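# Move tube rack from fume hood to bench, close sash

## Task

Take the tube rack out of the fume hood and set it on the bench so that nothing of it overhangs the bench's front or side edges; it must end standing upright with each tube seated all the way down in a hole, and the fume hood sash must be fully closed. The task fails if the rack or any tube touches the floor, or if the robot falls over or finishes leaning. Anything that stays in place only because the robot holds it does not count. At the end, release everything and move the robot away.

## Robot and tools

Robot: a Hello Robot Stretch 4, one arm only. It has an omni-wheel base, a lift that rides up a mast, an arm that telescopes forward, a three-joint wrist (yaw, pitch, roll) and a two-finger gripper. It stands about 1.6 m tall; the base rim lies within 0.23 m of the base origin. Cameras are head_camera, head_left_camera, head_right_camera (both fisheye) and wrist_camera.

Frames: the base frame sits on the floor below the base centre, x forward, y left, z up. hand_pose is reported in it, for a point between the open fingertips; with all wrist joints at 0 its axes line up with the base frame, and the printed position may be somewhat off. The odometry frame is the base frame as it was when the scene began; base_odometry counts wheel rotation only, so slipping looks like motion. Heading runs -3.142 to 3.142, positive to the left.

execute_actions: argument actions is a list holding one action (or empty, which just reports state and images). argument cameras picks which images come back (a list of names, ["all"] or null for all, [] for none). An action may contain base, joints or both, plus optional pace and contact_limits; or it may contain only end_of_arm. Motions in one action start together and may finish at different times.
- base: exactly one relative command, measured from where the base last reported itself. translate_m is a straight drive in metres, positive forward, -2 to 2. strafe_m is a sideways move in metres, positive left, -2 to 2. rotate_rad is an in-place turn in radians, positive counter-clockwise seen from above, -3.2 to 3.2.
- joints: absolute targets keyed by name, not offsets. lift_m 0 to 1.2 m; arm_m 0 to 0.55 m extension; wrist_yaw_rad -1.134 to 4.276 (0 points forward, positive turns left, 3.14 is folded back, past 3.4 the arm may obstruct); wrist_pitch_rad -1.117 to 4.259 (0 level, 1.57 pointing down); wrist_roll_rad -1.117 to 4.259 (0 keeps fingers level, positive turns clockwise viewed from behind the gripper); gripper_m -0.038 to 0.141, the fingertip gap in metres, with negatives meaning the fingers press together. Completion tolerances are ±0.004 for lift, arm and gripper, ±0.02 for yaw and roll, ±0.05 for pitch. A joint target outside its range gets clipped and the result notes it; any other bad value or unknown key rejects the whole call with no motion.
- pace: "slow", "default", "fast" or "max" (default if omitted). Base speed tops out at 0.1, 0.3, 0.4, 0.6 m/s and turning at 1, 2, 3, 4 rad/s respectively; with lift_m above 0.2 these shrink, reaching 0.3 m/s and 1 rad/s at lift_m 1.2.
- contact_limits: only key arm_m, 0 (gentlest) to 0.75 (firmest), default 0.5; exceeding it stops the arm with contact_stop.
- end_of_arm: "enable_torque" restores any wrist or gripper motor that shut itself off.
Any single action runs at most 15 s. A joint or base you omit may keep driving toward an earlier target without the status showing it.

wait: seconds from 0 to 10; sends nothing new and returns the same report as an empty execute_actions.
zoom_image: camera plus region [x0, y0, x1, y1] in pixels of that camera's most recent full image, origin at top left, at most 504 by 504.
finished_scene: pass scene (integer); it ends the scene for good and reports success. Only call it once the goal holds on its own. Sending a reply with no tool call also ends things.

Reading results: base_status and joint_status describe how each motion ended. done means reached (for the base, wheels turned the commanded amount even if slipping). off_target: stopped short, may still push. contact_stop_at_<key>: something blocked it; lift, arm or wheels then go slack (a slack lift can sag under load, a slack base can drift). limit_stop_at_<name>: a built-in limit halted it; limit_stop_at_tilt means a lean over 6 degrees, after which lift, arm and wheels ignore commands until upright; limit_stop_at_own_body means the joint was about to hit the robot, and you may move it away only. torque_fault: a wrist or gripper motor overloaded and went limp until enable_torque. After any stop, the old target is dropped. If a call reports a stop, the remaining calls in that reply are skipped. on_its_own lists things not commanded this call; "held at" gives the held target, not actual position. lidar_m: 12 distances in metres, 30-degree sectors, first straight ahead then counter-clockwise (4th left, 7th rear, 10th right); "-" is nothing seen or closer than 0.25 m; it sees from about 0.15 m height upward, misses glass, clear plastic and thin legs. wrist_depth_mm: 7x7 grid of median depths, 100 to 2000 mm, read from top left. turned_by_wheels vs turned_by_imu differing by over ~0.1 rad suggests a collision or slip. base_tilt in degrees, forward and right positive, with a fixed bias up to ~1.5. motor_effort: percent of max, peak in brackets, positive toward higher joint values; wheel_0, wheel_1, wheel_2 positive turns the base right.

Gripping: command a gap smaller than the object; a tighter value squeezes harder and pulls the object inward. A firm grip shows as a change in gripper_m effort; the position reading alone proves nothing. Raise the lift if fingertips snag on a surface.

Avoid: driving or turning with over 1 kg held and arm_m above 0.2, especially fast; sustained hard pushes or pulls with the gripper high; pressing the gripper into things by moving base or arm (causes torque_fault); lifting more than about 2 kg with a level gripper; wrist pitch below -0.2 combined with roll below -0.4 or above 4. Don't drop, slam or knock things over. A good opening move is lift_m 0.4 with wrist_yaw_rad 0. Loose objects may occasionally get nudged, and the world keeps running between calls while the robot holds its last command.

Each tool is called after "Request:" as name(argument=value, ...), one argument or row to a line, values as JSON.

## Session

Request:
execute_actions(
  actions=[],
)

Scene clock: 0.00 s.
base_odometry: x=+0.000 y=+0.000 heading=+0.000 (m, m, rad; odometry frame)
turned_by_wheels: +0.000 (rad since the last result)
turned_by_imu: +0.000 (rad since the last result)
base_tilt: forward=-0.3 right=-0.4 (deg)
lidar_m: 1.00 0.96 1.05 1.45 2.30 2.41 1.93 1.90 2.73 1.22 1.16 1.24
base_status: not commanded
joint_positions: lift_m=+0.135 arm_m=+0.000 wrist_yaw_rad=+3.223 wrist_pitch_rad=+0.011 wrist_roll_rad=+0.010 gripper_m=+0.057
joint_status: not commanded
motor_effort: lift_m=+18 arm_m=-1 wrist_yaw_rad=-1 wrist_pitch_rad=-4 wrist_roll_rad=+2 gripper_m=-2 wheel_0=+0 wheel_1=+0 wheel_2=+0 (%)
hand_pose: x=-0.1240 y=+0.0638 z=+0.3103 quat_wxyz=(-0.040, -0.006, +0.005, +0.999) (m; base frame)
wrist_depth_mm: - - 169 - - - - / - - 134 - - - - / - 108 133 - - - - / - 132 162 - - - - / 208 1708 1983 - - - - / 219 1078 195 1138 991 1255 1255 / 220 707 759 124 741 831 842
pictures: head_camera, head_left_camera, head_right_camera, wrist_camera
Images, in order (width x height): head_camera 420x560, head_left_camera 420x672, head_right_camera 420x672, wrist_camera 616x392.

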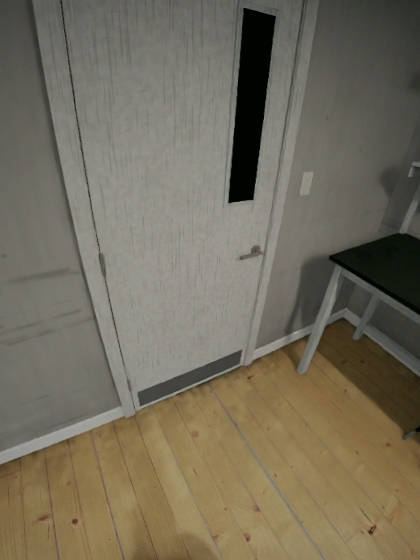

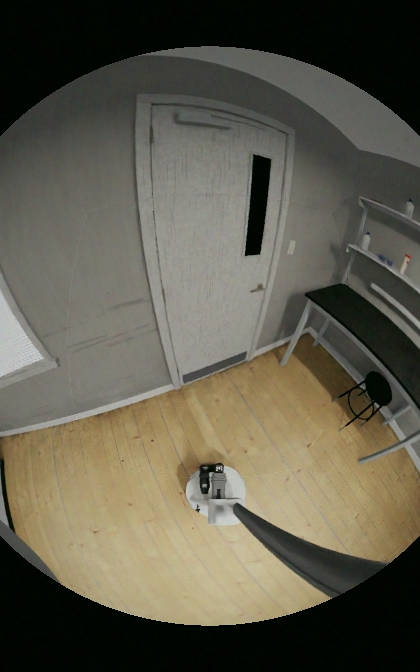

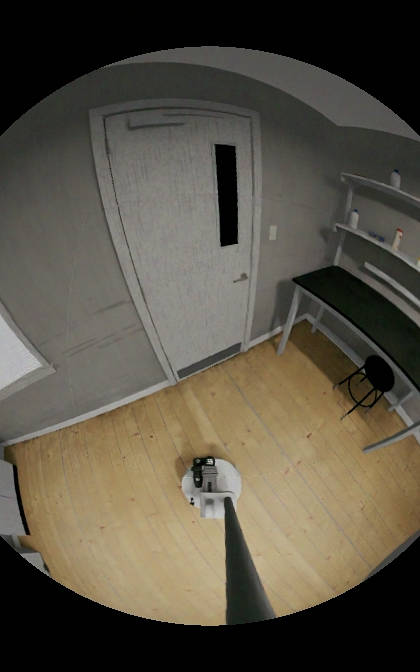

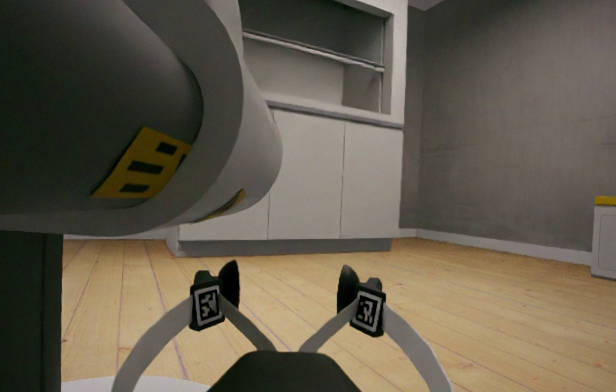

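Request:
execute_actions(
  actions=[
    {"base":{"rotate_rad":-2.85},"joints":{"lift_m":0.4,"wrist_yaw_rad":0},"pace":"fast"},
  ],
)

Scene clock: 2.63 s.
base_odometry: x=+0.000 y=+0.000 heading=-2.849 (m, m, rad; odometry frame)
turned_by_wheels: -2.849 (rad since the last result)
turned_by_imu: -2.900 (rad since the last result)
base_tilt: forward=-0.3 right=-0.3 (deg)
lidar_m: 1.90 2.76 1.36 1.19 1.19 1.10 0.98 0.99 1.19 2.27 2.32 2.09
base_status: done
joint_positions: lift_m=+0.400 arm_m=+0.000 wrist_yaw_rad=+0.001 wrist_pitch_rad=+0.011 wrist_roll_rad=+0.010 gripper_m=+0.057
joint_status: all done
motor_effort: lift_m=+19(21) arm_m=-1(1) wrist_yaw_rad=-2(9) wrist_pitch_rad=-4(6) wrist_roll_rad=+0(1) gripper_m=-1(3) wheel_0=+2(11) wheel_1=+2(14) wheel_2=+3(7) (%)
hand_pose: x=+0.4592 y=-0.0873 z=+0.5750 quat_wxyz=(+1.000, +0.005, +0.005, +0.000) (m; base frame)
wrist_depth_mm: - - - - - - - / - - - - - - - / - - - 1708 1863 - - / - - - 1661 1808 - - / - - - 1708 1808 - - / 1708 1863 195 1708 1661 1921 - / 1205 1205 1281 123 1229 1397 1366
pictures: head_camera, head_left_camera, head_right_camera, wrist_camera
Images, in order (width x height): head_camera 420x560, head_left_camera 420x672, head_right_camera 420x672, wrist_camera 616x392.

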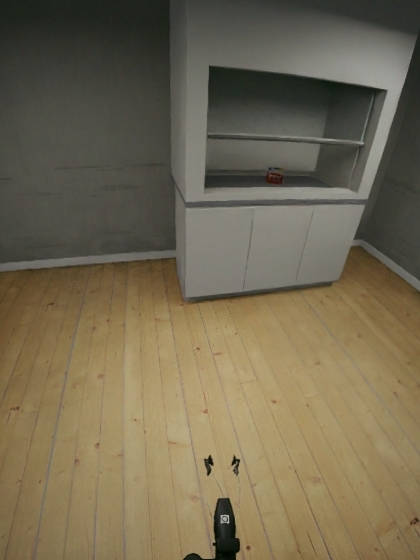

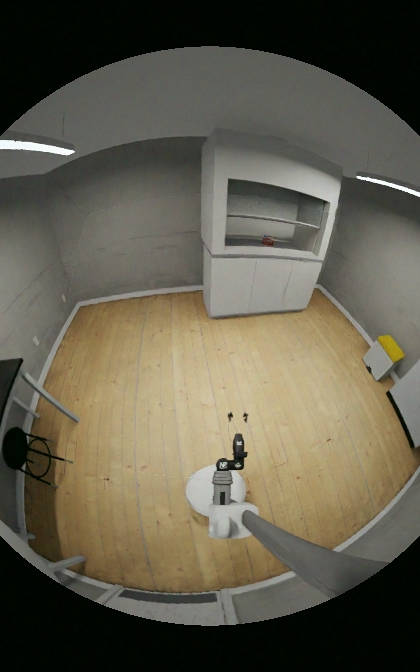

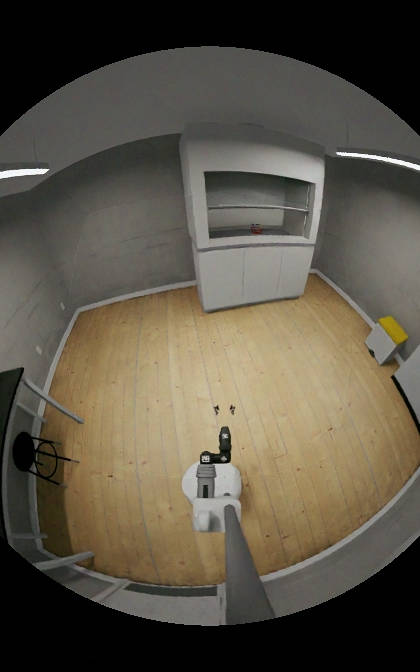

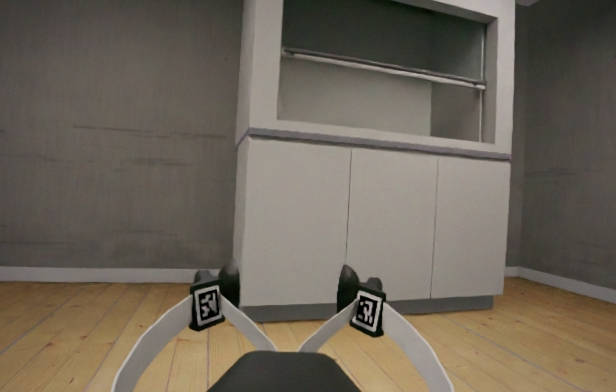

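Request:
execute_actions(
  actions=[
    {"base":{"rotate_rad":0.27},"joints":{"lift_m":0.2},"pace":"fast"},
  ],
  cameras=[],
)

Request:
execute_actions(
  actions=[
    {"base":{"strafe_m":-0.9},"pace":"fast"},
  ],
  cameras=[],
)

Request:
execute_actions(
  actions=[
    {"base":{"translate_m":1.1},"joints":{"lift_m":0.95,"wrist_pitch_rad":0.3},"pace":"fast"},
  ],
)

Scene clock: 5.23 s.
base_odometry: x=+0.000 y=+0.000 heading=-2.579 (m, m, rad; odometry frame)
turned_by_wheels: +0.270 (rad since the last result)
turned_by_imu: +0.276 (rad since the last result)
base_tilt: forward=-0.3 right=-0.4 (deg)
lidar_m: 1.89 2.65 1.21 1.17 1.26 1.00 0.97 1.05 1.50 2.29 2.45 1.91
base_status: done
joint_positions: lift_m=+0.200 arm_m=+0.000 wrist_yaw_rad=+0.000 wrist_pitch_rad=+0.011 wrist_roll_rad=+0.010 gripper_m=+0.057
joint_status: all done
motor_effort: lift_m=+17(15) arm_m=-1(0) wrist_yaw_rad=-1(2) wrist_pitch_rad=-4(5) wrist_roll_rad=+0(1) gripper_m=-3(3) wheel_0=+0(9) wheel_1=+1(9) wheel_2=-1(15) (%)
hand_pose: x=+0.4591 y=-0.0873 z=+0.3752 quat_wxyz=(+1.000, +0.005, +0.005, +0.000) (m; base frame)
wrist_depth_mm: - - - - 1808 - - / - - - - 1618 - - / - - - - 1618 1618 1618 / - - - - 1618 1576 1576 / - - - - 1576 1618 1618 / 1182 1229 195 1308 1160 1464 1430 / 842 831 866 124 878 976 976
pictures: none
No camera images: the call's "cameras" was empty. Leave "cameras" out to get every camera's image.

Scene clock: 8.63 s.
base_odometry: x=-0.480 y=+0.761 heading=-2.579 (m, m, rad; odometry frame)
turned_by_wheels: +0.000 (rad since the last result)
turned_by_imu: -0.001 (rad since the last result)
base_tilt: forward=-0.3 right=-0.4 (deg)
lidar_m: 1.79 2.83 2.18 2.08 1.41 1.10 1.02 1.09 1.40 1.39 1.46 1.87
base_status: done
joint_positions: lift_m=+0.200 arm_m=+0.000 wrist_yaw_rad=+0.000 wrist_pitch_rad=+0.011 wrist_roll_rad=+0.010 gripper_m=+0.057
joint_status: not commanded
motor_effort: lift_m=+17(17) arm_m=-1(1) wrist_yaw_rad=-1(1) wrist_pitch_rad=-6(5) wrist_roll_rad=+1(0) gripper_m=-2(2) wheel_0=+0(12) wheel_1=+0(13) wheel_2=+0(1) (%)
hand_pose: x=+0.4591 y=-0.0873 z=+0.3752 quat_wxyz=(+1.000, +0.005, +0.005, +0.000) (m; base frame)
wrist_depth_mm: - - - - - 1661 - / - - 1537 1618 1576 1576 - / - - 1537 1537 1537 1537 - / - - 1537 1499 1537 1537 - / - 1921 1499 1576 1537 1537 - / 1182 1229 195 1336 1160 1464 1464 / 831 831 878 123 866 960 960
pictures: none
No camera images: the call's "cameras" was empty. Leave "cameras" out to get every camera's image.

Scene clock: 12.67 s.
base_odometry: x=-1.410 y=+0.175 heading=-2.579 (m, m, rad; odometry frame)
turned_by_wheels: +0.000 (rad since the last result)
turned_by_imu: +0.003 (rad since the last result)
base_tilt: forward=-0.3 right=-0.5 (deg)
lidar_m: 0.70 0.76 2.43 2.09 2.15 2.22 2.15 1.97 1.50 1.54 0.99 0.73
base_status: done
joint_positions: lift_m=+0.950 arm_m=+0.000 wrist_yaw_rad=+0.000 wrist_pitch_rad=+0.302 wrist_roll_rad=+0.010 gripper_m=+0.057
joint_status: all done
motor_effort: lift_m=+20(17) arm_m=-1(1) wrist_yaw_rad=-1(1) wrist_pitch_rad=-5(5) wrist_roll_rad=+2(1) gripper_m=-3(3) wheel_0=+1(9) wheel_1=+1(10) wheel_2=-1(11) (%)
hand_pose: x=+0.4461 y=-0.0874 z=+1.0422 quat_wxyz=(+0.989, +0.005, +0.150, -0.001) (m; base frame)
wrist_depth_mm: 634 904 1025 1008 1008 1025 991 / 640 931 1060 1060 1060 1060 1025 / 634 960 1098 1118 1098 1098 1078 / 559 580 615 640 831 891 931 / 530 530 530 535 530 530 525 / 559 554 195 549 544 559 559 / 591 585 585 123 585 574 585
pictures: head_camera, head_left_camera, head_right_camera, wrist_camera
Images, in order (width x height): head_camera 420x560, head_left_camera 420x672, head_right_camera 420x672, wrist_camera 616x392.

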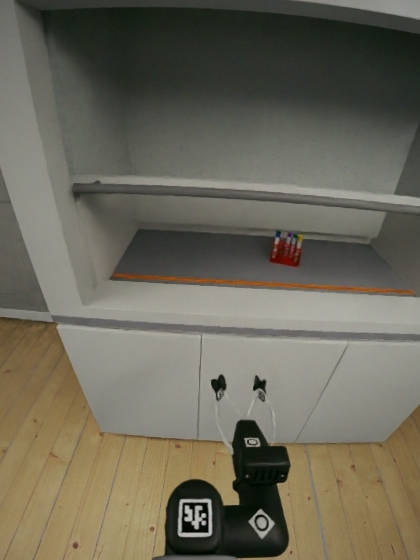

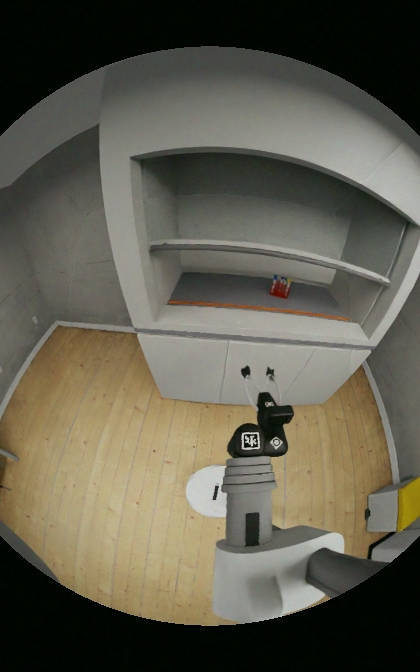

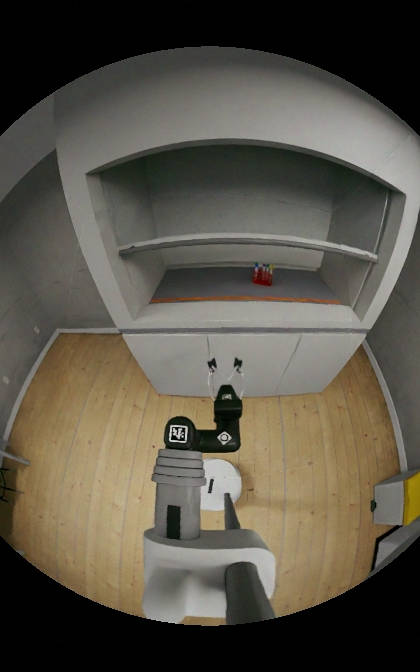

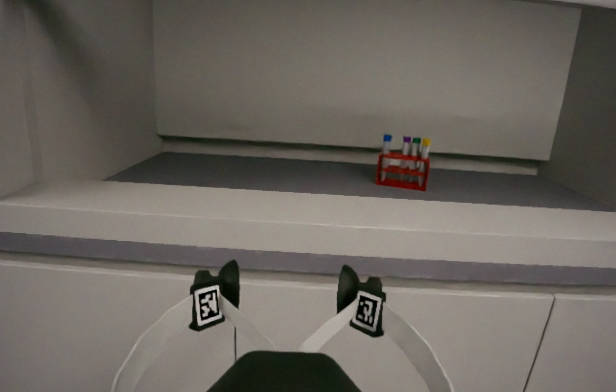

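Request:
execute_actions(
  actions=[
    {"base":{"strafe_m":-0.23},"pace":"fast"},
  ],
  cameras=[],
)

Request:
execute_actions(
  actions=[
    {"base":{"translate_m":0.15},"joints":{"lift_m":1.0,"wrist_pitch_rad":0.5,"arm_m":0.1,"gripper_m":0.12},"pace":"fast"},
  ],
  cameras=["wrist_camera","head_camera"],
)

Request:
zoom_image(
  camera="wrist_camera",
  region=[200, 0, 420, 200],
)

Scene clock: 15.17 s.
base_odometry: x=-1.533 y=+0.370 heading=-2.580 (m, m, rad; odometry frame)
turned_by_wheels: +0.000 (rad since the last result)
turned_by_imu: +0.000 (rad since the last result)
base_tilt: forward=-0.3 right=-0.4 (deg)
lidar_m: 0.70 0.74 2.41 2.32 2.43 2.24 2.19 1.66 1.28 1.70 0.96 0.71
base_status: done
joint_positions: lift_m=+0.950 arm_m=+0.000 wrist_yaw_rad=+0.000 wrist_pitch_rad=+0.302 wrist_roll_rad=+0.010 gripper_m=+0.057
joint_status: not commanded
motor_effort: lift_m=+20(20) arm_m=-1(1) wrist_yaw_rad=+0(1) wrist_pitch_rad=-5(3) wrist_roll_rad=+1(1) gripper_m=-2(2) wheel_0=-2(10) wheel_1=+0(13) wheel_2=+0(0) (%)
hand_pose: x=+0.4461 y=-0.0874 z=+1.0423 quat_wxyz=(+0.989, +0.005, +0.150, -0.001) (m; base frame)
wrist_depth_mm: 917 1025 991 1008 1008 1008 768 / 946 1060 1060 1060 1060 1042 759 / 931 1098 1118 1098 1098 1078 768 / 559 585 609 654 831 891 723 / 521 517 512 517 512 517 521 / 549 539 195 549 539 554 549 / 580 569 569 124 564 564 569
pictures: none
No camera images: the call's "cameras" was empty. Leave "cameras" out to get every camera's image.

Scene clock: 16.83 s.
base_odometry: x=-1.660 y=+0.290 heading=-2.579 (m, m, rad; odometry frame)
turned_by_wheels: +0.000 (rad since the last result)
turned_by_imu: +0.001 (rad since the last result)
base_tilt: forward=-0.3 right=-0.5 (deg)
lidar_m: 0.56 0.59 0.84 2.31 2.38 2.38 2.33 1.70 1.33 1.71 0.76 0.57
base_status: done
joint_positions: lift_m=+1.000 arm_m=+0.099 wrist_yaw_rad=+0.000 wrist_pitch_rad=+0.502 wrist_roll_rad=+0.010 gripper_m=+0.120
joint_status: all done
motor_effort: lift_m=+20(21) arm_m=+5(7) wrist_yaw_rad=+0(1) wrist_pitch_rad=-4(5) wrist_roll_rad=+0(0) gripper_m=-1(5) wheel_0=+2(10) wheel_1=+3(7) wheel_2=-2(6) (%)
hand_pose: x=+0.5230 y=-0.0874 z=+1.0394 quat_wxyz=(+0.969, +0.005, +0.248, -0.001) (m; base frame)
wrist_depth_mm: 778 788 778 768 768 778 741 / 842 842 820 831 831 831 798 / 691 715 741 691 798 866 768 / 421 525 539 564 574 603 615 / 334 343 351 362 373 379 389 / 306 298 298 304 210 309 310 / 347 338 329 126 329 320 325
pictures: head_camera, wrist_camera
Images, in order (width x height): head_camera 420x560, wrist_camera 616x392.

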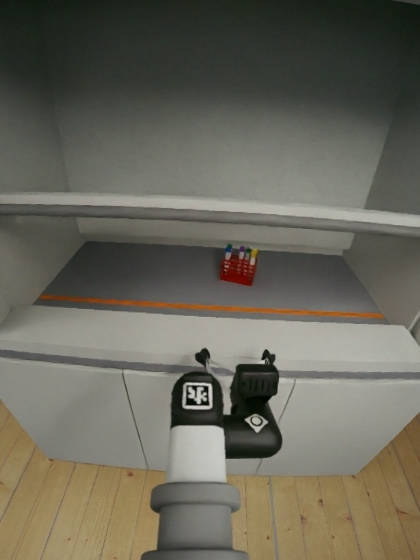

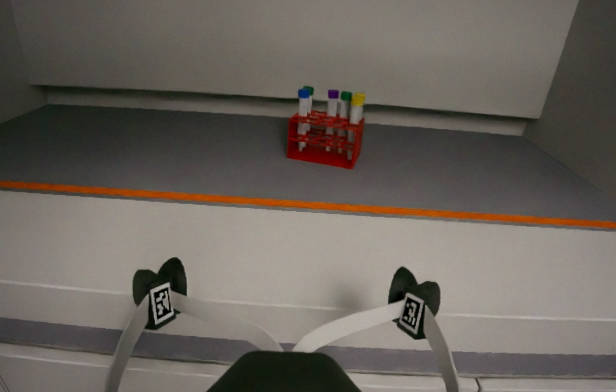

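Region (200, 0, 420, 200) of wrist_camera's 616x392 image, scaled by 2.291; it fills the top 458 rows of this view, and the rest is white.

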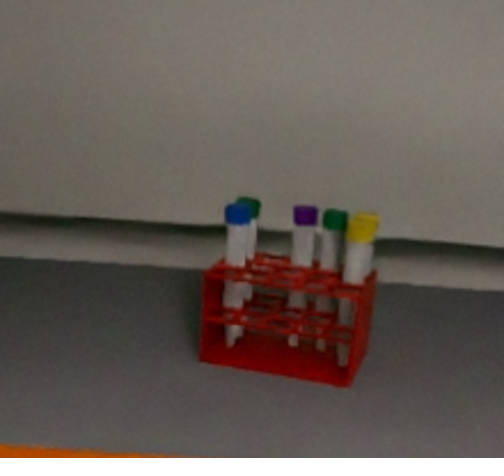

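Request:
execute_actions(
  actions=[
    {"base":{"strafe_m":0.2},"joints":{"arm_m":0.0,"gripper_m":0.141},"pace":"fast"},
  ],
  cameras=[],
)

Request:
execute_actions(
  actions=[
    {"base":{"rotate_rad":-0.28},"pace":"fast"},
  ],
  cameras=[],
)

Request:
execute_actions(
  actions=[
    {"base":{"translate_m":0.17},"joints":{"lift_m":0.93,"wrist_pitch_rad":0.4,"arm_m":0.1},"pace":"fast"},
  ],
  cameras=["wrist_camera","head_camera"],
)

Scene clock: 20.53 s.
base_odometry: x=-1.553 y=+0.121 heading=-2.580 (m, m, rad; odometry frame)
turned_by_wheels: +0.000 (rad since the last result)
turned_by_imu: +0.002 (rad since the last result)
base_tilt: forward=-0.3 right=-0.4 (deg)
lidar_m: 0.55 0.60 2.19 2.13 2.19 2.37 2.32 1.96 1.51 1.91 0.76 0.57
base_status: done
joint_positions: lift_m=+1.000 arm_m=+0.001 wrist_yaw_rad=+0.000 wrist_pitch_rad=+0.502 wrist_roll_rad=+0.010 gripper_m=+0.141
joint_status: all done
motor_effort: lift_m=+19(20) arm_m=-5(4) wrist_yaw_rad=+0(1) wrist_pitch_rad=-5(5) wrist_roll_rad=+1(0) gripper_m=+0(1) wheel_0=+1(13) wheel_1=-2(10) wheel_2=+0(4) (%)
hand_pose: x=+0.4247 y=-0.0874 z=+1.0393 quat_wxyz=(+0.969, +0.005, +0.248, -0.001) (m; base frame)
wrist_depth_mm: 661 866 866 866 866 878 866 / 676 917 931 931 917 917 917 / 640 723 741 768 768 866 931 / 427 436 452 466 488 504 517 / 413 402 404 402 404 404 413 / 455 207 442 442 216 430 449 / 508 492 488 125 496 480 480
pictures: none
No camera images: the call's "cameras" was empty. Leave "cameras" out to get every camera's image.

Scene clock: 21.67 s.
base_odometry: x=-1.553 y=+0.121 heading=-2.859 (m, m, rad; odometry frame)
turned_by_wheels: -0.279 (rad since the last result)
turned_by_imu: -0.284 (rad since the last result)
base_tilt: forward=-0.3 right=-0.4 (deg)
lidar_m: 0.55 0.56 0.69 2.83 2.15 2.45 2.30 2.29 1.62 1.53 1.10 0.65
base_status: done
joint_positions: lift_m=+1.000 arm_m=+0.001 wrist_yaw_rad=+0.000 wrist_pitch_rad=+0.502 wrist_roll_rad=+0.010 gripper_m=+0.141
joint_status: not commanded
motor_effort: lift_m=+20(20) arm_m=-5(5) wrist_yaw_rad=+0(0) wrist_pitch_rad=-3(3) wrist_roll_rad=+1(0) gripper_m=+0(1) wheel_0=+2(4) wheel_1=+4(7) wheel_2=+5(10) (%)
hand_pose: x=+0.4247 y=-0.0874 z=+1.0393 quat_wxyz=(+0.969, +0.005, +0.248, -0.001) (m; base frame)
wrist_depth_mm: 788 842 878 931 1008 904 707 / 854 891 931 976 1060 904 699 / 707 715 741 788 831 831 699 / 421 436 452 466 484 530 559 / 375 392 427 459 504 554 621 / 407 207 455 500 216 634 699 / 439 473 504 125 634 707 820
pictures: none
No camera images: the call's "cameras" was empty. Leave "cameras" out to get every camera's image.

Scene clock: 23.47 s.
base_odometry: x=-1.716 y=+0.073 heading=-2.858 (m, m, rad; odometry frame)
turned_by_wheels: +0.000 (rad since the last result)
turned_by_imu: +0.001 (rad since the last result)
base_tilt: forward=-0.3 right=-0.5 (deg)
lidar_m: 0.40 0.40 0.47 2.82 2.24 2.56 2.47 2.44 1.57 1.56 0.78 0.47
base_status: done
joint_positions: lift_m=+0.930 arm_m=+0.099 wrist_yaw_rad=+0.000 wrist_pitch_rad=+0.402 wrist_roll_rad=+0.010 gripper_m=+0.141
joint_status: all done
motor_effort: lift_m=+16(15) arm_m=+5(7) wrist_yaw_rad=+0(1) wrist_pitch_rad=-6(13) wrist_roll_rad=+0(0) gripper_m=+0(0) wheel_0=+2(9) wheel_1=+2(8) wheel_2=-1(14) (%)
hand_pose: x=+0.5355 y=-0.0874 z=+0.9954 quat_wxyz=(+0.980, +0.005, +0.200, -0.001) (m; base frame)
wrist_depth_mm: 585 621 647 683 732 778 634 / 615 654 691 723 788 809 640 / 661 683 699 661 820 798 654 / 473 492 508 530 554 580 603 / 355 368 375 387 314 320 327 / 220 206 226 238 216 238 252 / 185 188 192 125 200 202 206
pictures: head_camera, wrist_camera
Images, in order (width x height): head_camera 420x560, wrist_camera 616x392.

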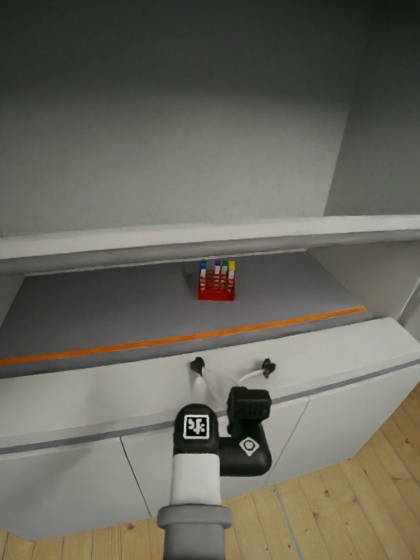

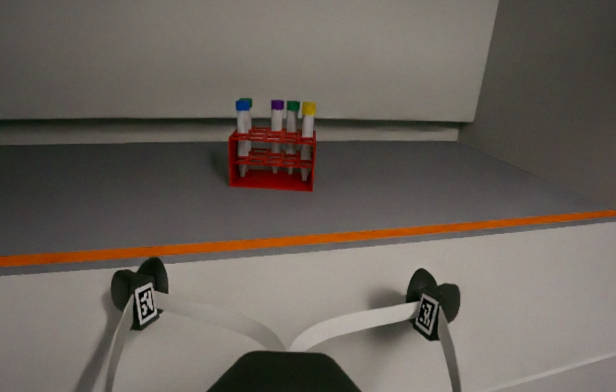

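Request:
execute_actions(
  actions=[
    {"base":{"strafe_m":0.025},"joints":{"arm_m":0.28,"lift_m":0.90,"wrist_pitch_rad":0.3}},
  ],
  cameras=["wrist_camera"],
)

Scene clock: 25.37 s.
base_odometry: x=-1.709 y=+0.049 heading=-2.859 (m, m, rad; odometry frame)
turned_by_wheels: +0.000 (rad since the last result)
turned_by_imu: +0.001 (rad since the last result)
base_tilt: forward=-0.3 right=-0.3 (deg)
lidar_m: 0.39 0.40 0.47 2.83 2.23 2.44 2.47 2.47 1.62 1.55 0.79 0.45
base_status: done
joint_positions: lift_m=+0.900 arm_m=+0.279 wrist_yaw_rad=+0.000 wrist_pitch_rad=+0.302 wrist_roll_rad=+0.010 gripper_m=+0.141
joint_status: all done
motor_effort: lift_m=+16(16) arm_m=+5(8) wrist_yaw_rad=-1(3) wrist_pitch_rad=-3(4) wrist_roll_rad=+1(2) gripper_m=+1(1) wheel_0=-1(12) wheel_1=+0(10) wheel_2=+0(1) (%)
hand_pose: x=+0.7254 y=-0.0874 z=+0.9926 quat_wxyz=(+0.989, +0.005, +0.150, -0.001) (m; base frame)
wrist_depth_mm: 452 473 500 530 569 603 627 / 466 492 525 554 591 640 621 / 484 512 544 569 621 668 627 / 530 559 535 415 654 699 615 / 370 387 399 384 430 445 455 / 285 207 293 309 216 309 327 / 232 236 242 125 252 256 268
pictures: wrist_camera
Images, in order (width x height): wrist_camera 616x392.

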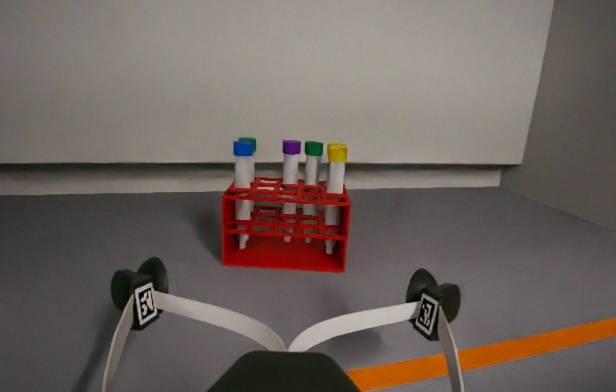

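Request:
execute_actions(
  actions=[
    {"joints":{"arm_m":0.39,"lift_m":0.88}},
  ],
  cameras=["wrist_camera"],
)

Scene clock: 27.03 s.
base_odometry: x=-1.709 y=+0.049 heading=-2.859 (m, m, rad; odometry frame)
turned_by_wheels: +0.000 (rad since the last result)
turned_by_imu: +0.001 (rad since the last result)
base_tilt: forward=-0.3 right=-0.4 (deg)
lidar_m: 0.39 0.40 0.49 2.79 2.25 2.46 2.48 2.49 1.62 1.56 0.78 0.44
base_status: not commanded
joint_positions: lift_m=+0.880 arm_m=+0.389 wrist_yaw_rad=+0.000 wrist_pitch_rad=+0.302 wrist_roll_rad=+0.010 gripper_m=+0.141
joint_status: all done
motor_effort: lift_m=+16(14) arm_m=+5(6) wrist_yaw_rad=+0(2) wrist_pitch_rad=-5(4) wrist_roll_rad=+2(2) gripper_m=-1(1) wheel_0=-1(1) wheel_1=+0(0) wheel_2=+0(0) (%)
hand_pose: x=+0.8354 y=-0.0874 z=+0.9727 quat_wxyz=(+0.989, +0.005, +0.150, -0.001) (m; base frame)
wrist_depth_mm: 366 384 407 433 462 496 525 / 377 399 427 452 484 521 559 / 397 421 442 459 512 554 591 / 442 469 290 297 564 609 585 / 332 345 282 300 359 394 404 / 254 207 257 272 216 276 293 / 207 211 216 125 224 228 233
pictures: wrist_camera
Images, in order (width x height): wrist_camera 616x392.

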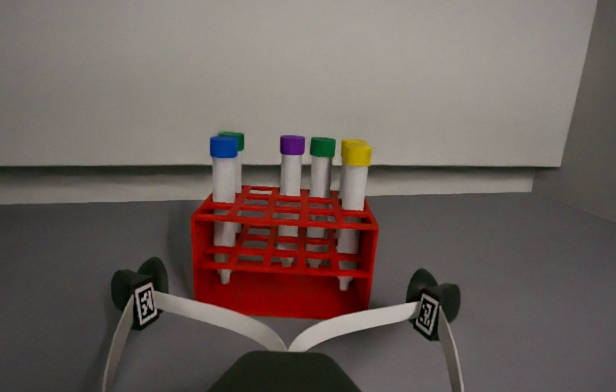

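Request:
execute_actions(
  actions=[
    {"joints":{"arm_m":0.455},"pace":"slow"},
  ],
  cameras=["wrist_camera"],
)

Scene clock: 29.37 s.
base_odometry: x=-1.709 y=+0.049 heading=-2.859 (m, m, rad; odometry frame)
turned_by_wheels: +0.000 (rad since the last result)
turned_by_imu: +0.001 (rad since the last result)
base_tilt: forward=-0.3 right=-0.4 (deg)
lidar_m: 0.40 0.39 0.47 2.81 2.24 2.45 2.48 2.48 1.61 1.56 0.78 0.46
base_status: not commanded
joint_positions: lift_m=+0.880 arm_m=+0.454 wrist_yaw_rad=+0.000 wrist_pitch_rad=+0.302 wrist_roll_rad=+0.010 gripper_m=+0.141
joint_status: all done
motor_effort: lift_m=+16(15) arm_m=+5(4) wrist_yaw_rad=+0(0) wrist_pitch_rad=-4(3) wrist_roll_rad=+1(2) gripper_m=+0(0) wheel_0=-1(1) wheel_1=-1(0) wheel_2=+0(0) (%)
hand_pose: x=+0.9004 y=-0.0874 z=+0.9727 quat_wxyz=(+0.989, +0.005, +0.150, -0.001) (m; base frame)
wrist_depth_mm: 317 332 353 373 399 430 449 / 327 347 368 392 418 452 480 / 340 362 377 402 442 477 512 / 397 418 384 241 462 549 554 / 332 343 211 233 225 397 407 / 254 198 214 220 196 274 294 / 208 208 212 124 221 229 234
pictures: wrist_camera
Images, in order (width x height): wrist_camera 616x392.

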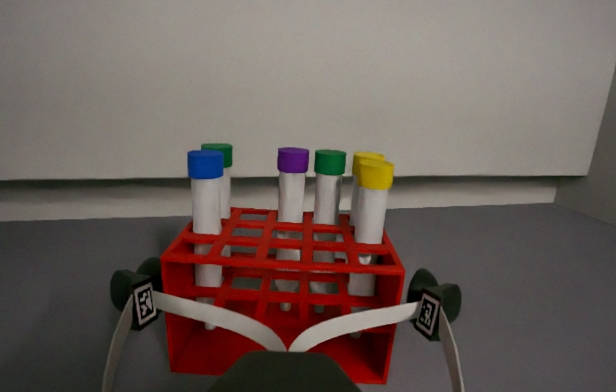

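Request:
execute_actions(
  actions=[
    {"joints":{"arm_m":0.468},"pace":"slow"},
  ],
  cameras=[],
)

Request:
execute_actions(
  actions=[
    {"joints":{"gripper_m":0.06}},
  ],
  cameras=["wrist_camera"],
)

Request:
execute_actions(
  actions=[
    {"joints":{"lift_m":0.93},"pace":"slow"},
  ],
  cameras=["wrist_camera","head_camera"],
)

Scene clock: 30.67 s.
base_odometry: x=-1.709 y=+0.049 heading=-2.859 (m, m, rad; odometry frame)
turned_by_wheels: +0.000 (rad since the last result)
turned_by_imu: +0.001 (rad since the last result)
base_tilt: forward=-0.4 right=-0.5 (deg)
lidar_m: 0.39 0.40 0.47 2.81 2.23 2.43 2.47 2.47 1.61 1.57 0.78 0.46
base_status: not commanded
joint_positions: lift_m=+0.880 arm_m=+0.467 wrist_yaw_rad=+0.000 wrist_pitch_rad=+0.302 wrist_roll_rad=+0.010 gripper_m=+0.141
joint_status: all done
motor_effort: lift_m=+16(16) arm_m=+6(6) wrist_yaw_rad=+0(1) wrist_pitch_rad=-3(4) wrist_roll_rad=+3(2) gripper_m=+2(0) wheel_0=-1(1) wheel_1=+0(1) wheel_2=+0(0) (%)
hand_pose: x=+0.9134 y=-0.0874 z=+0.9727 quat_wxyz=(+0.989, +0.005, +0.150, -0.001) (m; base frame)
wrist_depth_mm: 306 324 342 362 387 415 439 / 317 336 357 379 407 439 466 / 330 349 368 389 427 459 496 / 382 410 373 241 452 535 549 / 332 342 212 233 224 397 404 / 253 198 215 222 196 274 293 / 208 208 212 125 222 228 234
pictures: none
No camera images: the call's "cameras" was empty. Leave "cameras" out to get every camera's image.

Scene clock: 32.50 s.
base_odometry: x=-1.709 y=+0.049 heading=-2.859 (m, m, rad; odometry frame)
turned_by_wheels: +0.000 (rad since the last result)
turned_by_imu: +0.001 (rad since the last result)
base_tilt: forward=-0.3 right=-0.4 (deg)
lidar_m: 0.39 0.40 0.48 2.81 2.24 2.45 2.48 2.47 1.61 1.56 0.79 0.47
base_status: not commanded
joint_positions: lift_m=+0.880 arm_m=+0.467 wrist_yaw_rad=+0.000 wrist_pitch_rad=+0.303 wrist_roll_rad=+0.010 gripper_m=+0.061
joint_status: all done
motor_effort: lift_m=+16(16) arm_m=+5(6) wrist_yaw_rad=+0(0) wrist_pitch_rad=-7(7) wrist_roll_rad=+3(1) gripper_m=-26(26) wheel_0=-1(1) wheel_1=+0(1) wheel_2=+0(0) (%)
hand_pose: x=+0.9133 y=-0.0874 z=+0.9723 quat_wxyz=(+0.989, +0.005, +0.151, -0.001) (m; base frame)
wrist_depth_mm: 306 324 343 359 387 415 442 / 317 334 357 379 407 436 466 / 330 351 364 387 421 462 492 / 387 410 387 224 445 530 554 / 327 340 200 217 203 392 404 / 252 173 206 220 192 286 290 / 196 208 193 117 196 216 232
pictures: wrist_camera
Images, in order (width x height): wrist_camera 616x392.

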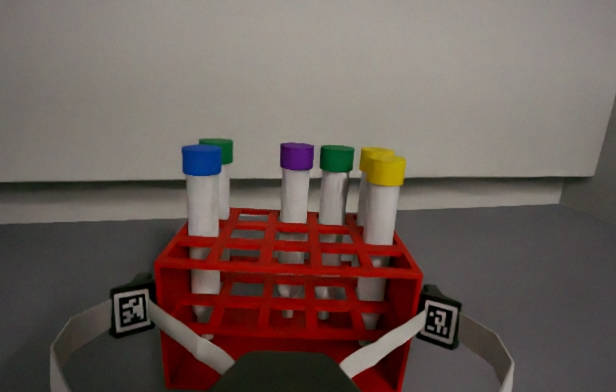

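Scene clock: 33.80 s.
base_odometry: x=-1.709 y=+0.049 heading=-2.859 (m, m, rad; odometry frame)
turned_by_wheels: +0.000 (rad since the last result)
turned_by_imu: +0.001 (rad since the last result)
base_tilt: forward=-0.2 right=-0.5 (deg)
lidar_m: 0.40 0.38 0.47 2.82 2.24 2.47 2.46 2.48 1.62 1.57 0.77 0.46
base_status: not commanded
joint_positions: lift_m=+0.930 arm_m=+0.467 wrist_yaw_rad=+0.000 wrist_pitch_rad=+0.303 wrist_roll_rad=+0.010 gripper_m=+0.061
joint_status: all done
motor_effort: lift_m=+21(19) arm_m=+6(5) wrist_yaw_rad=+1(0) wrist_pitch_rad=-7(7) wrist_roll_rad=+2(1) gripper_m=-27(27) wheel_0=-1(1) wheel_1=+0(0) wheel_2=+0(0) (%)
hand_pose: x=+0.9133 y=-0.0874 z=+1.0218 quat_wxyz=(+0.989, +0.005, +0.151, -0.001) (m; base frame)
wrist_depth_mm: 306 322 342 364 387 418 442 / 319 336 357 382 407 436 462 / 329 349 366 389 421 459 496 / 345 366 375 226 424 484 521 / 399 415 200 216 204 508 525 / 327 173 206 220 192 373 375 / 255 271 194 118 196 281 301
pictures: head_camera, wrist_camera
Images, in order (width x height): head_camera 420x560, wrist_camera 616x392.

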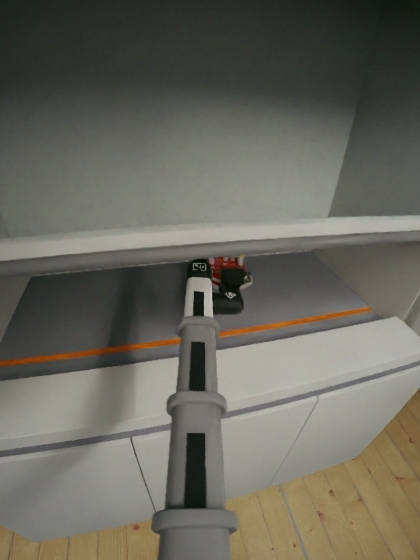

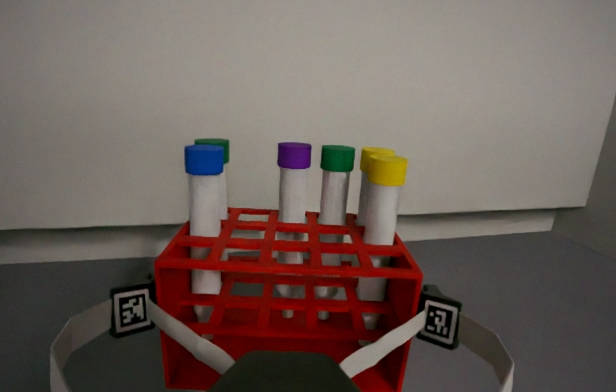

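Request:
execute_actions(
  actions=[
    {"joints":{"lift_m":0.99,"gripper_m":0.05}},
  ],
  cameras=[],
)

Request:
execute_actions(
  actions=[
    {"joints":{"arm_m":0.0},"base":{"translate_m":-0.35}},
  ],
  cameras=["wrist_camera"],
)

Request:
execute_actions(
  actions=[
    {"base":{"rotate_rad":1.85},"pace":"slow"},
  ],
)

Scene clock: 35.70 s.
base_odometry: x=-1.709 y=+0.049 heading=-2.859 (m, m, rad; odometry frame)
turned_by_wheels: +0.000 (rad since the last result)
turned_by_imu: +0.001 (rad since the last result)
base_tilt: forward=-0.5 right=-0.5 (deg)
lidar_m: 0.39 0.39 0.48 2.80 2.22 2.45 2.48 2.47 1.63 1.57 0.76 0.44
base_status: not commanded
joint_positions: lift_m=+0.990 arm_m=+0.467 wrist_yaw_rad=+0.000 wrist_pitch_rad=+0.303 wrist_roll_rad=+0.010 gripper_m=+0.051
joint_status: all done
motor_effort: lift_m=+21(18) arm_m=+5(5) wrist_yaw_rad=+0(0) wrist_pitch_rad=-9(8) wrist_roll_rad=+2(2) gripper_m=-29(29) wheel_0=-1(1) wheel_1=+0(0) wheel_2=+0(0) (%)
hand_pose: x=+0.9133 y=-0.0874 z=+1.0818 quat_wxyz=(+0.989, +0.005, +0.151, -0.001) (m; base frame)
wrist_depth_mm: 307 320 340 359 387 413 439 / 317 332 357 379 407 436 466 / 330 349 366 387 421 459 496 / 345 366 375 220 433 492 525 / 359 377 198 208 200 559 564 / 413 170 203 223 201 477 488 / 324 345 193 116 193 357 387
pictures: none
No camera images: the call's "cameras" was empty. Leave "cameras" out to get every camera's image.

Scene clock: 38.33 s.
base_odometry: x=-1.373 y=+0.147 heading=-2.859 (m, m, rad; odometry frame)
turned_by_wheels: +0.000 (rad since the last result)
turned_by_imu: +0.001 (rad since the last result)
base_tilt: forward=-0.3 right=-0.5 (deg)
lidar_m: 0.41 0.73 0.89 2.77 2.05 2.37 2.13 2.11 1.78 1.53 1.98 0.45
base_status: done
joint_positions: lift_m=+0.990 arm_m=+0.001 wrist_yaw_rad=+0.000 wrist_pitch_rad=+0.304 wrist_roll_rad=+0.010 gripper_m=+0.051
joint_status: all done
motor_effort: lift_m=+21(21) arm_m=-5(5) wrist_yaw_rad=+0(1) wrist_pitch_rad=-8(9) wrist_roll_rad=+2(1) gripper_m=-29(29) wheel_0=-2(7) wheel_1=-2(8) wheel_2=+3(15) (%)
hand_pose: x=+0.4471 y=-0.0875 z=+1.0818 quat_wxyz=(+0.988, +0.005, +0.151, -0.001) (m; base frame)
wrist_depth_mm: 931 976 1042 1078 1138 699 732 / 960 1025 1078 1138 1229 991 788 / 991 1078 1098 1182 1255 991 778 / 788 831 627 220 676 866 768 / 504 530 197 209 200 723 778 / 517 170 204 224 201 768 842 / 530 569 194 116 193 778 1281
pictures: wrist_camera
Images, in order (width x height): wrist_camera 616x392.

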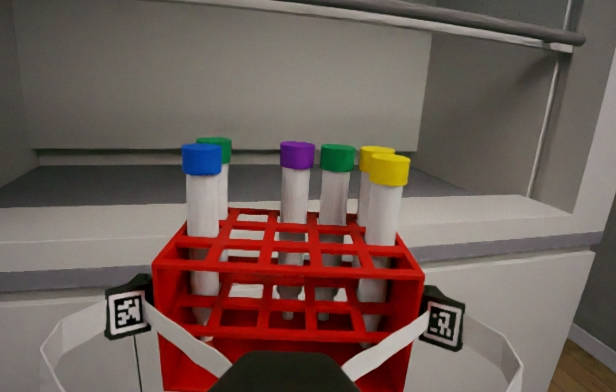

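Scene clock: 41.47 s.
base_odometry: x=-1.373 y=+0.147 heading=-1.009 (m, m, rad; odometry frame)
turned_by_wheels: +1.849 (rad since the last result)
turned_by_imu: +1.884 (rad since the last result)
base_tilt: forward=-0.3 right=-0.4 (deg)
lidar_m: 0.41 2.10 2.20 2.11 2.05 1.56 1.57 1.02 0.76 0.74 0.78 0.44
base_status: done
joint_positions: lift_m=+0.990 arm_m=+0.001 wrist_yaw_rad=+0.000 wrist_pitch_rad=+0.304 wrist_roll_rad=+0.010 gripper_m=+0.051
joint_status: not commanded
motor_effort: lift_m=+21(20) arm_m=-5(5) wrist_yaw_rad=+0(0) wrist_pitch_rad=-8(9) wrist_roll_rad=+2(3) gripper_m=-28(29) wheel_0=-5(4) wheel_1=-2(6) wheel_2=-4(8) (%)
hand_pose: x=+0.4471 y=-0.0875 z=+1.0818 quat_wxyz=(+0.988, +0.005, +0.151, -0.001) (m; base frame)
wrist_depth_mm: - - - - - - - / - - - - - - - / - - - - - - - / - - - 221 - - - / - - 196 208 200 - - / 1808 170 203 224 200 - - / 1430 1499 193 115 193 1576 1618
pictures: head_camera, head_left_camera, head_right_camera, wrist_camera
Images, in order (width x height): head_camera 420x560, head_left_camera 420x672, head_right_camera 420x672, wrist_camera 616x392.

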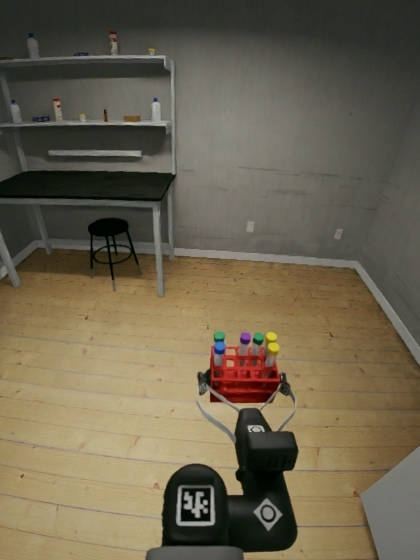

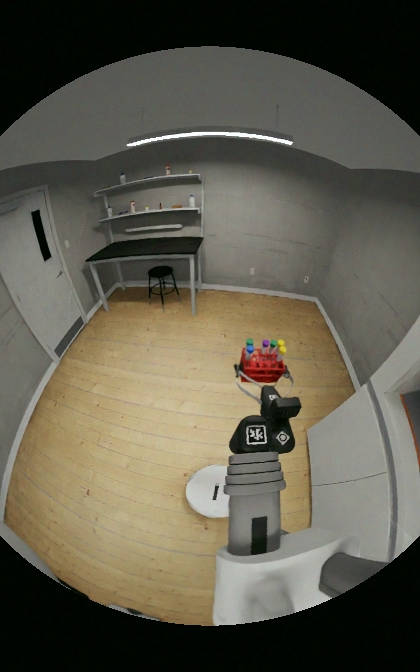

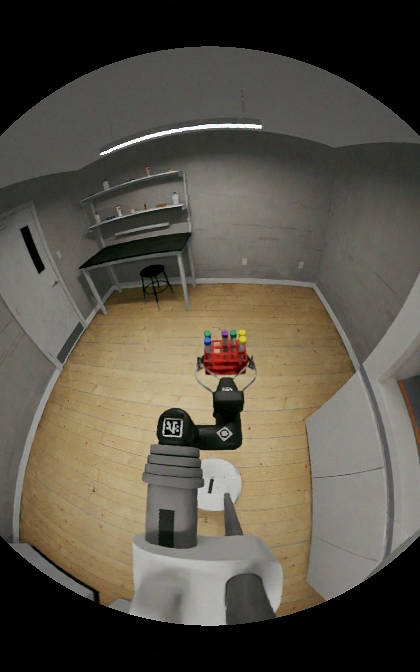

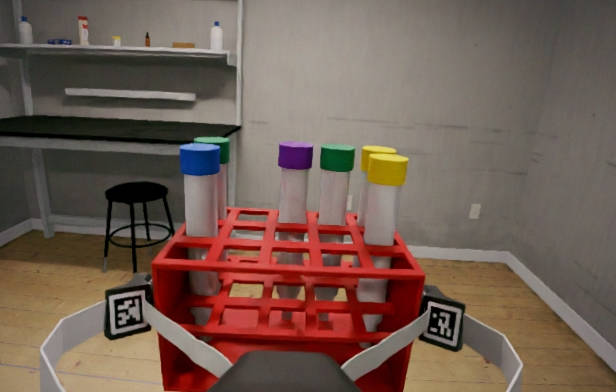

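Request:
execute_actions(
  actions=[
    {"base":{"strafe_m":0.75}},
  ],
  cameras=[],
)

Request:
execute_actions(
  actions=[
    {"base":{"translate_m":1.15},"joints":{"lift_m":0.9}},
  ],
)

Scene clock: 45.87 s.
base_odometry: x=-0.739 y=+0.546 heading=-1.009 (m, m, rad; odometry frame)
turned_by_wheels: +0.000 (rad since the last result)
turned_by_imu: +0.003 (rad since the last result)
base_tilt: forward=-0.4 right=-0.4 (deg)
lidar_m: 0.41 1.83 1.44 1.35 1.44 1.50 1.45 2.05 1.53 1.47 1.58 0.43
base_status: done
joint_positions: lift_m=+0.990 arm_m=+0.001 wrist_yaw_rad=+0.000 wrist_pitch_rad=+0.304 wrist_roll_rad=+0.010 gripper_m=+0.051
joint_status: not commanded
motor_effort: lift_m=+20(20) arm_m=-5(5) wrist_yaw_rad=+1(0) wrist_pitch_rad=-10(8) wrist_roll_rad=+3(1) gripper_m=-28(29) wheel_0=-3(12) wheel_1=+2(10) wheel_2=+0(1) (%)
hand_pose: x=+0.4471 y=-0.0875 z=+1.0818 quat_wxyz=(+0.988, +0.005, +0.151, -0.001) (m; base frame)
wrist_depth_mm: 1808 - - - - - - / 1863 - - - - - - / 1863 - 1808 - - - - / 1863 - - 220 - - - / - - 196 208 201 - - / 1756 170 203 223 201 - - / 1366 1499 194 116 193 1537 1708
pictures: none
No camera images: the call's "cameras" was empty. Leave "cameras" out to get every camera's image.

Scene clock: 51.20 s.
base_odometry: x=-0.126 y=-0.427 heading=-1.009 (m, m, rad; odometry frame)
turned_by_wheels: +0.000 (rad since the last result)
turned_by_imu: +0.004 (rad since the last result)
base_tilt: forward=-0.4 right=-0.4 (deg)
lidar_m: 0.39 0.93 1.30 1.28 1.38 2.01 2.61 2.10 1.67 2.43 2.22 0.45
base_status: done
joint_positions: lift_m=+0.900 arm_m=+0.001 wrist_yaw_rad=+0.000 wrist_pitch_rad=+0.304 wrist_roll_rad=+0.010 gripper_m=+0.051
joint_status: all done
motor_effort: lift_m=+16(25) arm_m=-5(5) wrist_yaw_rad=+0(0) wrist_pitch_rad=-9(9) wrist_roll_rad=+2(3) gripper_m=-28(28) wheel_0=+2(7) wheel_1=+3(8) wheel_2=-2(17) (%)
hand_pose: x=+0.4471 y=-0.0875 z=+0.9921 quat_wxyz=(+0.988, +0.005, +0.151, -0.001) (m; base frame)
wrist_depth_mm: 1308 1308 1308 1281 1255 1255 1229 / 1366 1336 1308 1336 1308 1336 1281 / 1060 1138 1160 1336 1366 1397 1336 / 707 699 654 223 654 1430 1430 / 1537 1537 198 208 201 1499 1499 / 1499 170 204 223 201 1576 1618 / 1308 1397 193 115 193 1464 1537
pictures: head_camera, head_left_camera, head_right_camera, wrist_camera
Images, in order (width x height): head_camera 420x560, head_left_camera 420x672, head_right_camera 420x672, wrist_camera 616x392.

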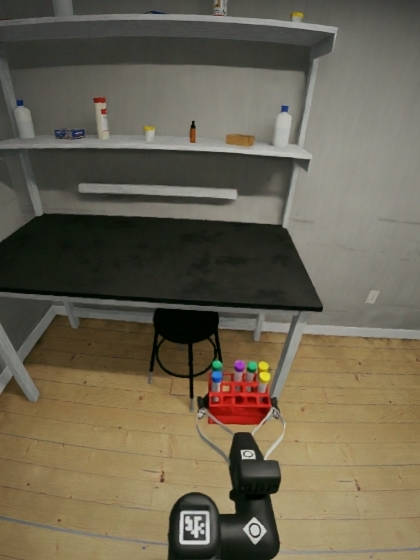

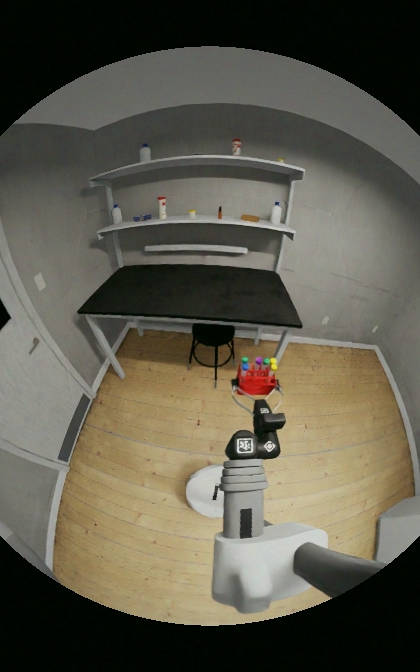

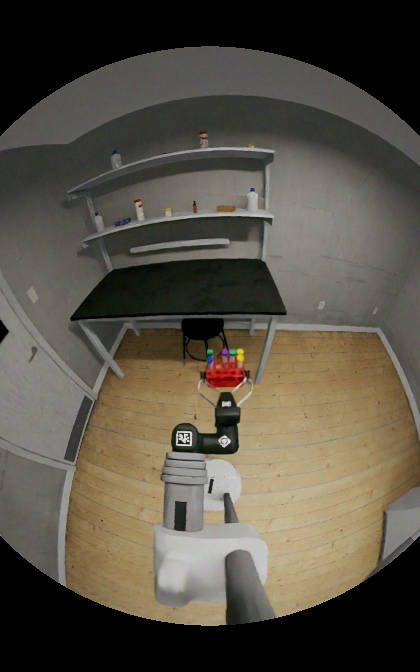

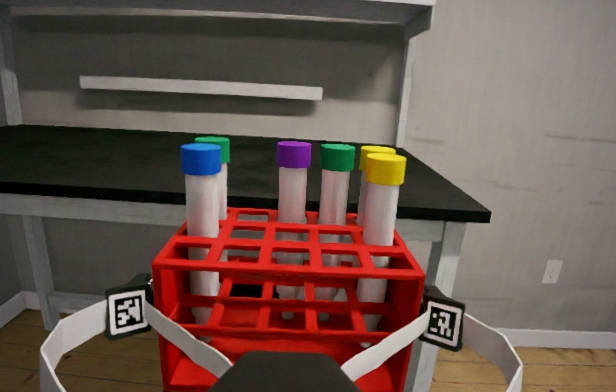

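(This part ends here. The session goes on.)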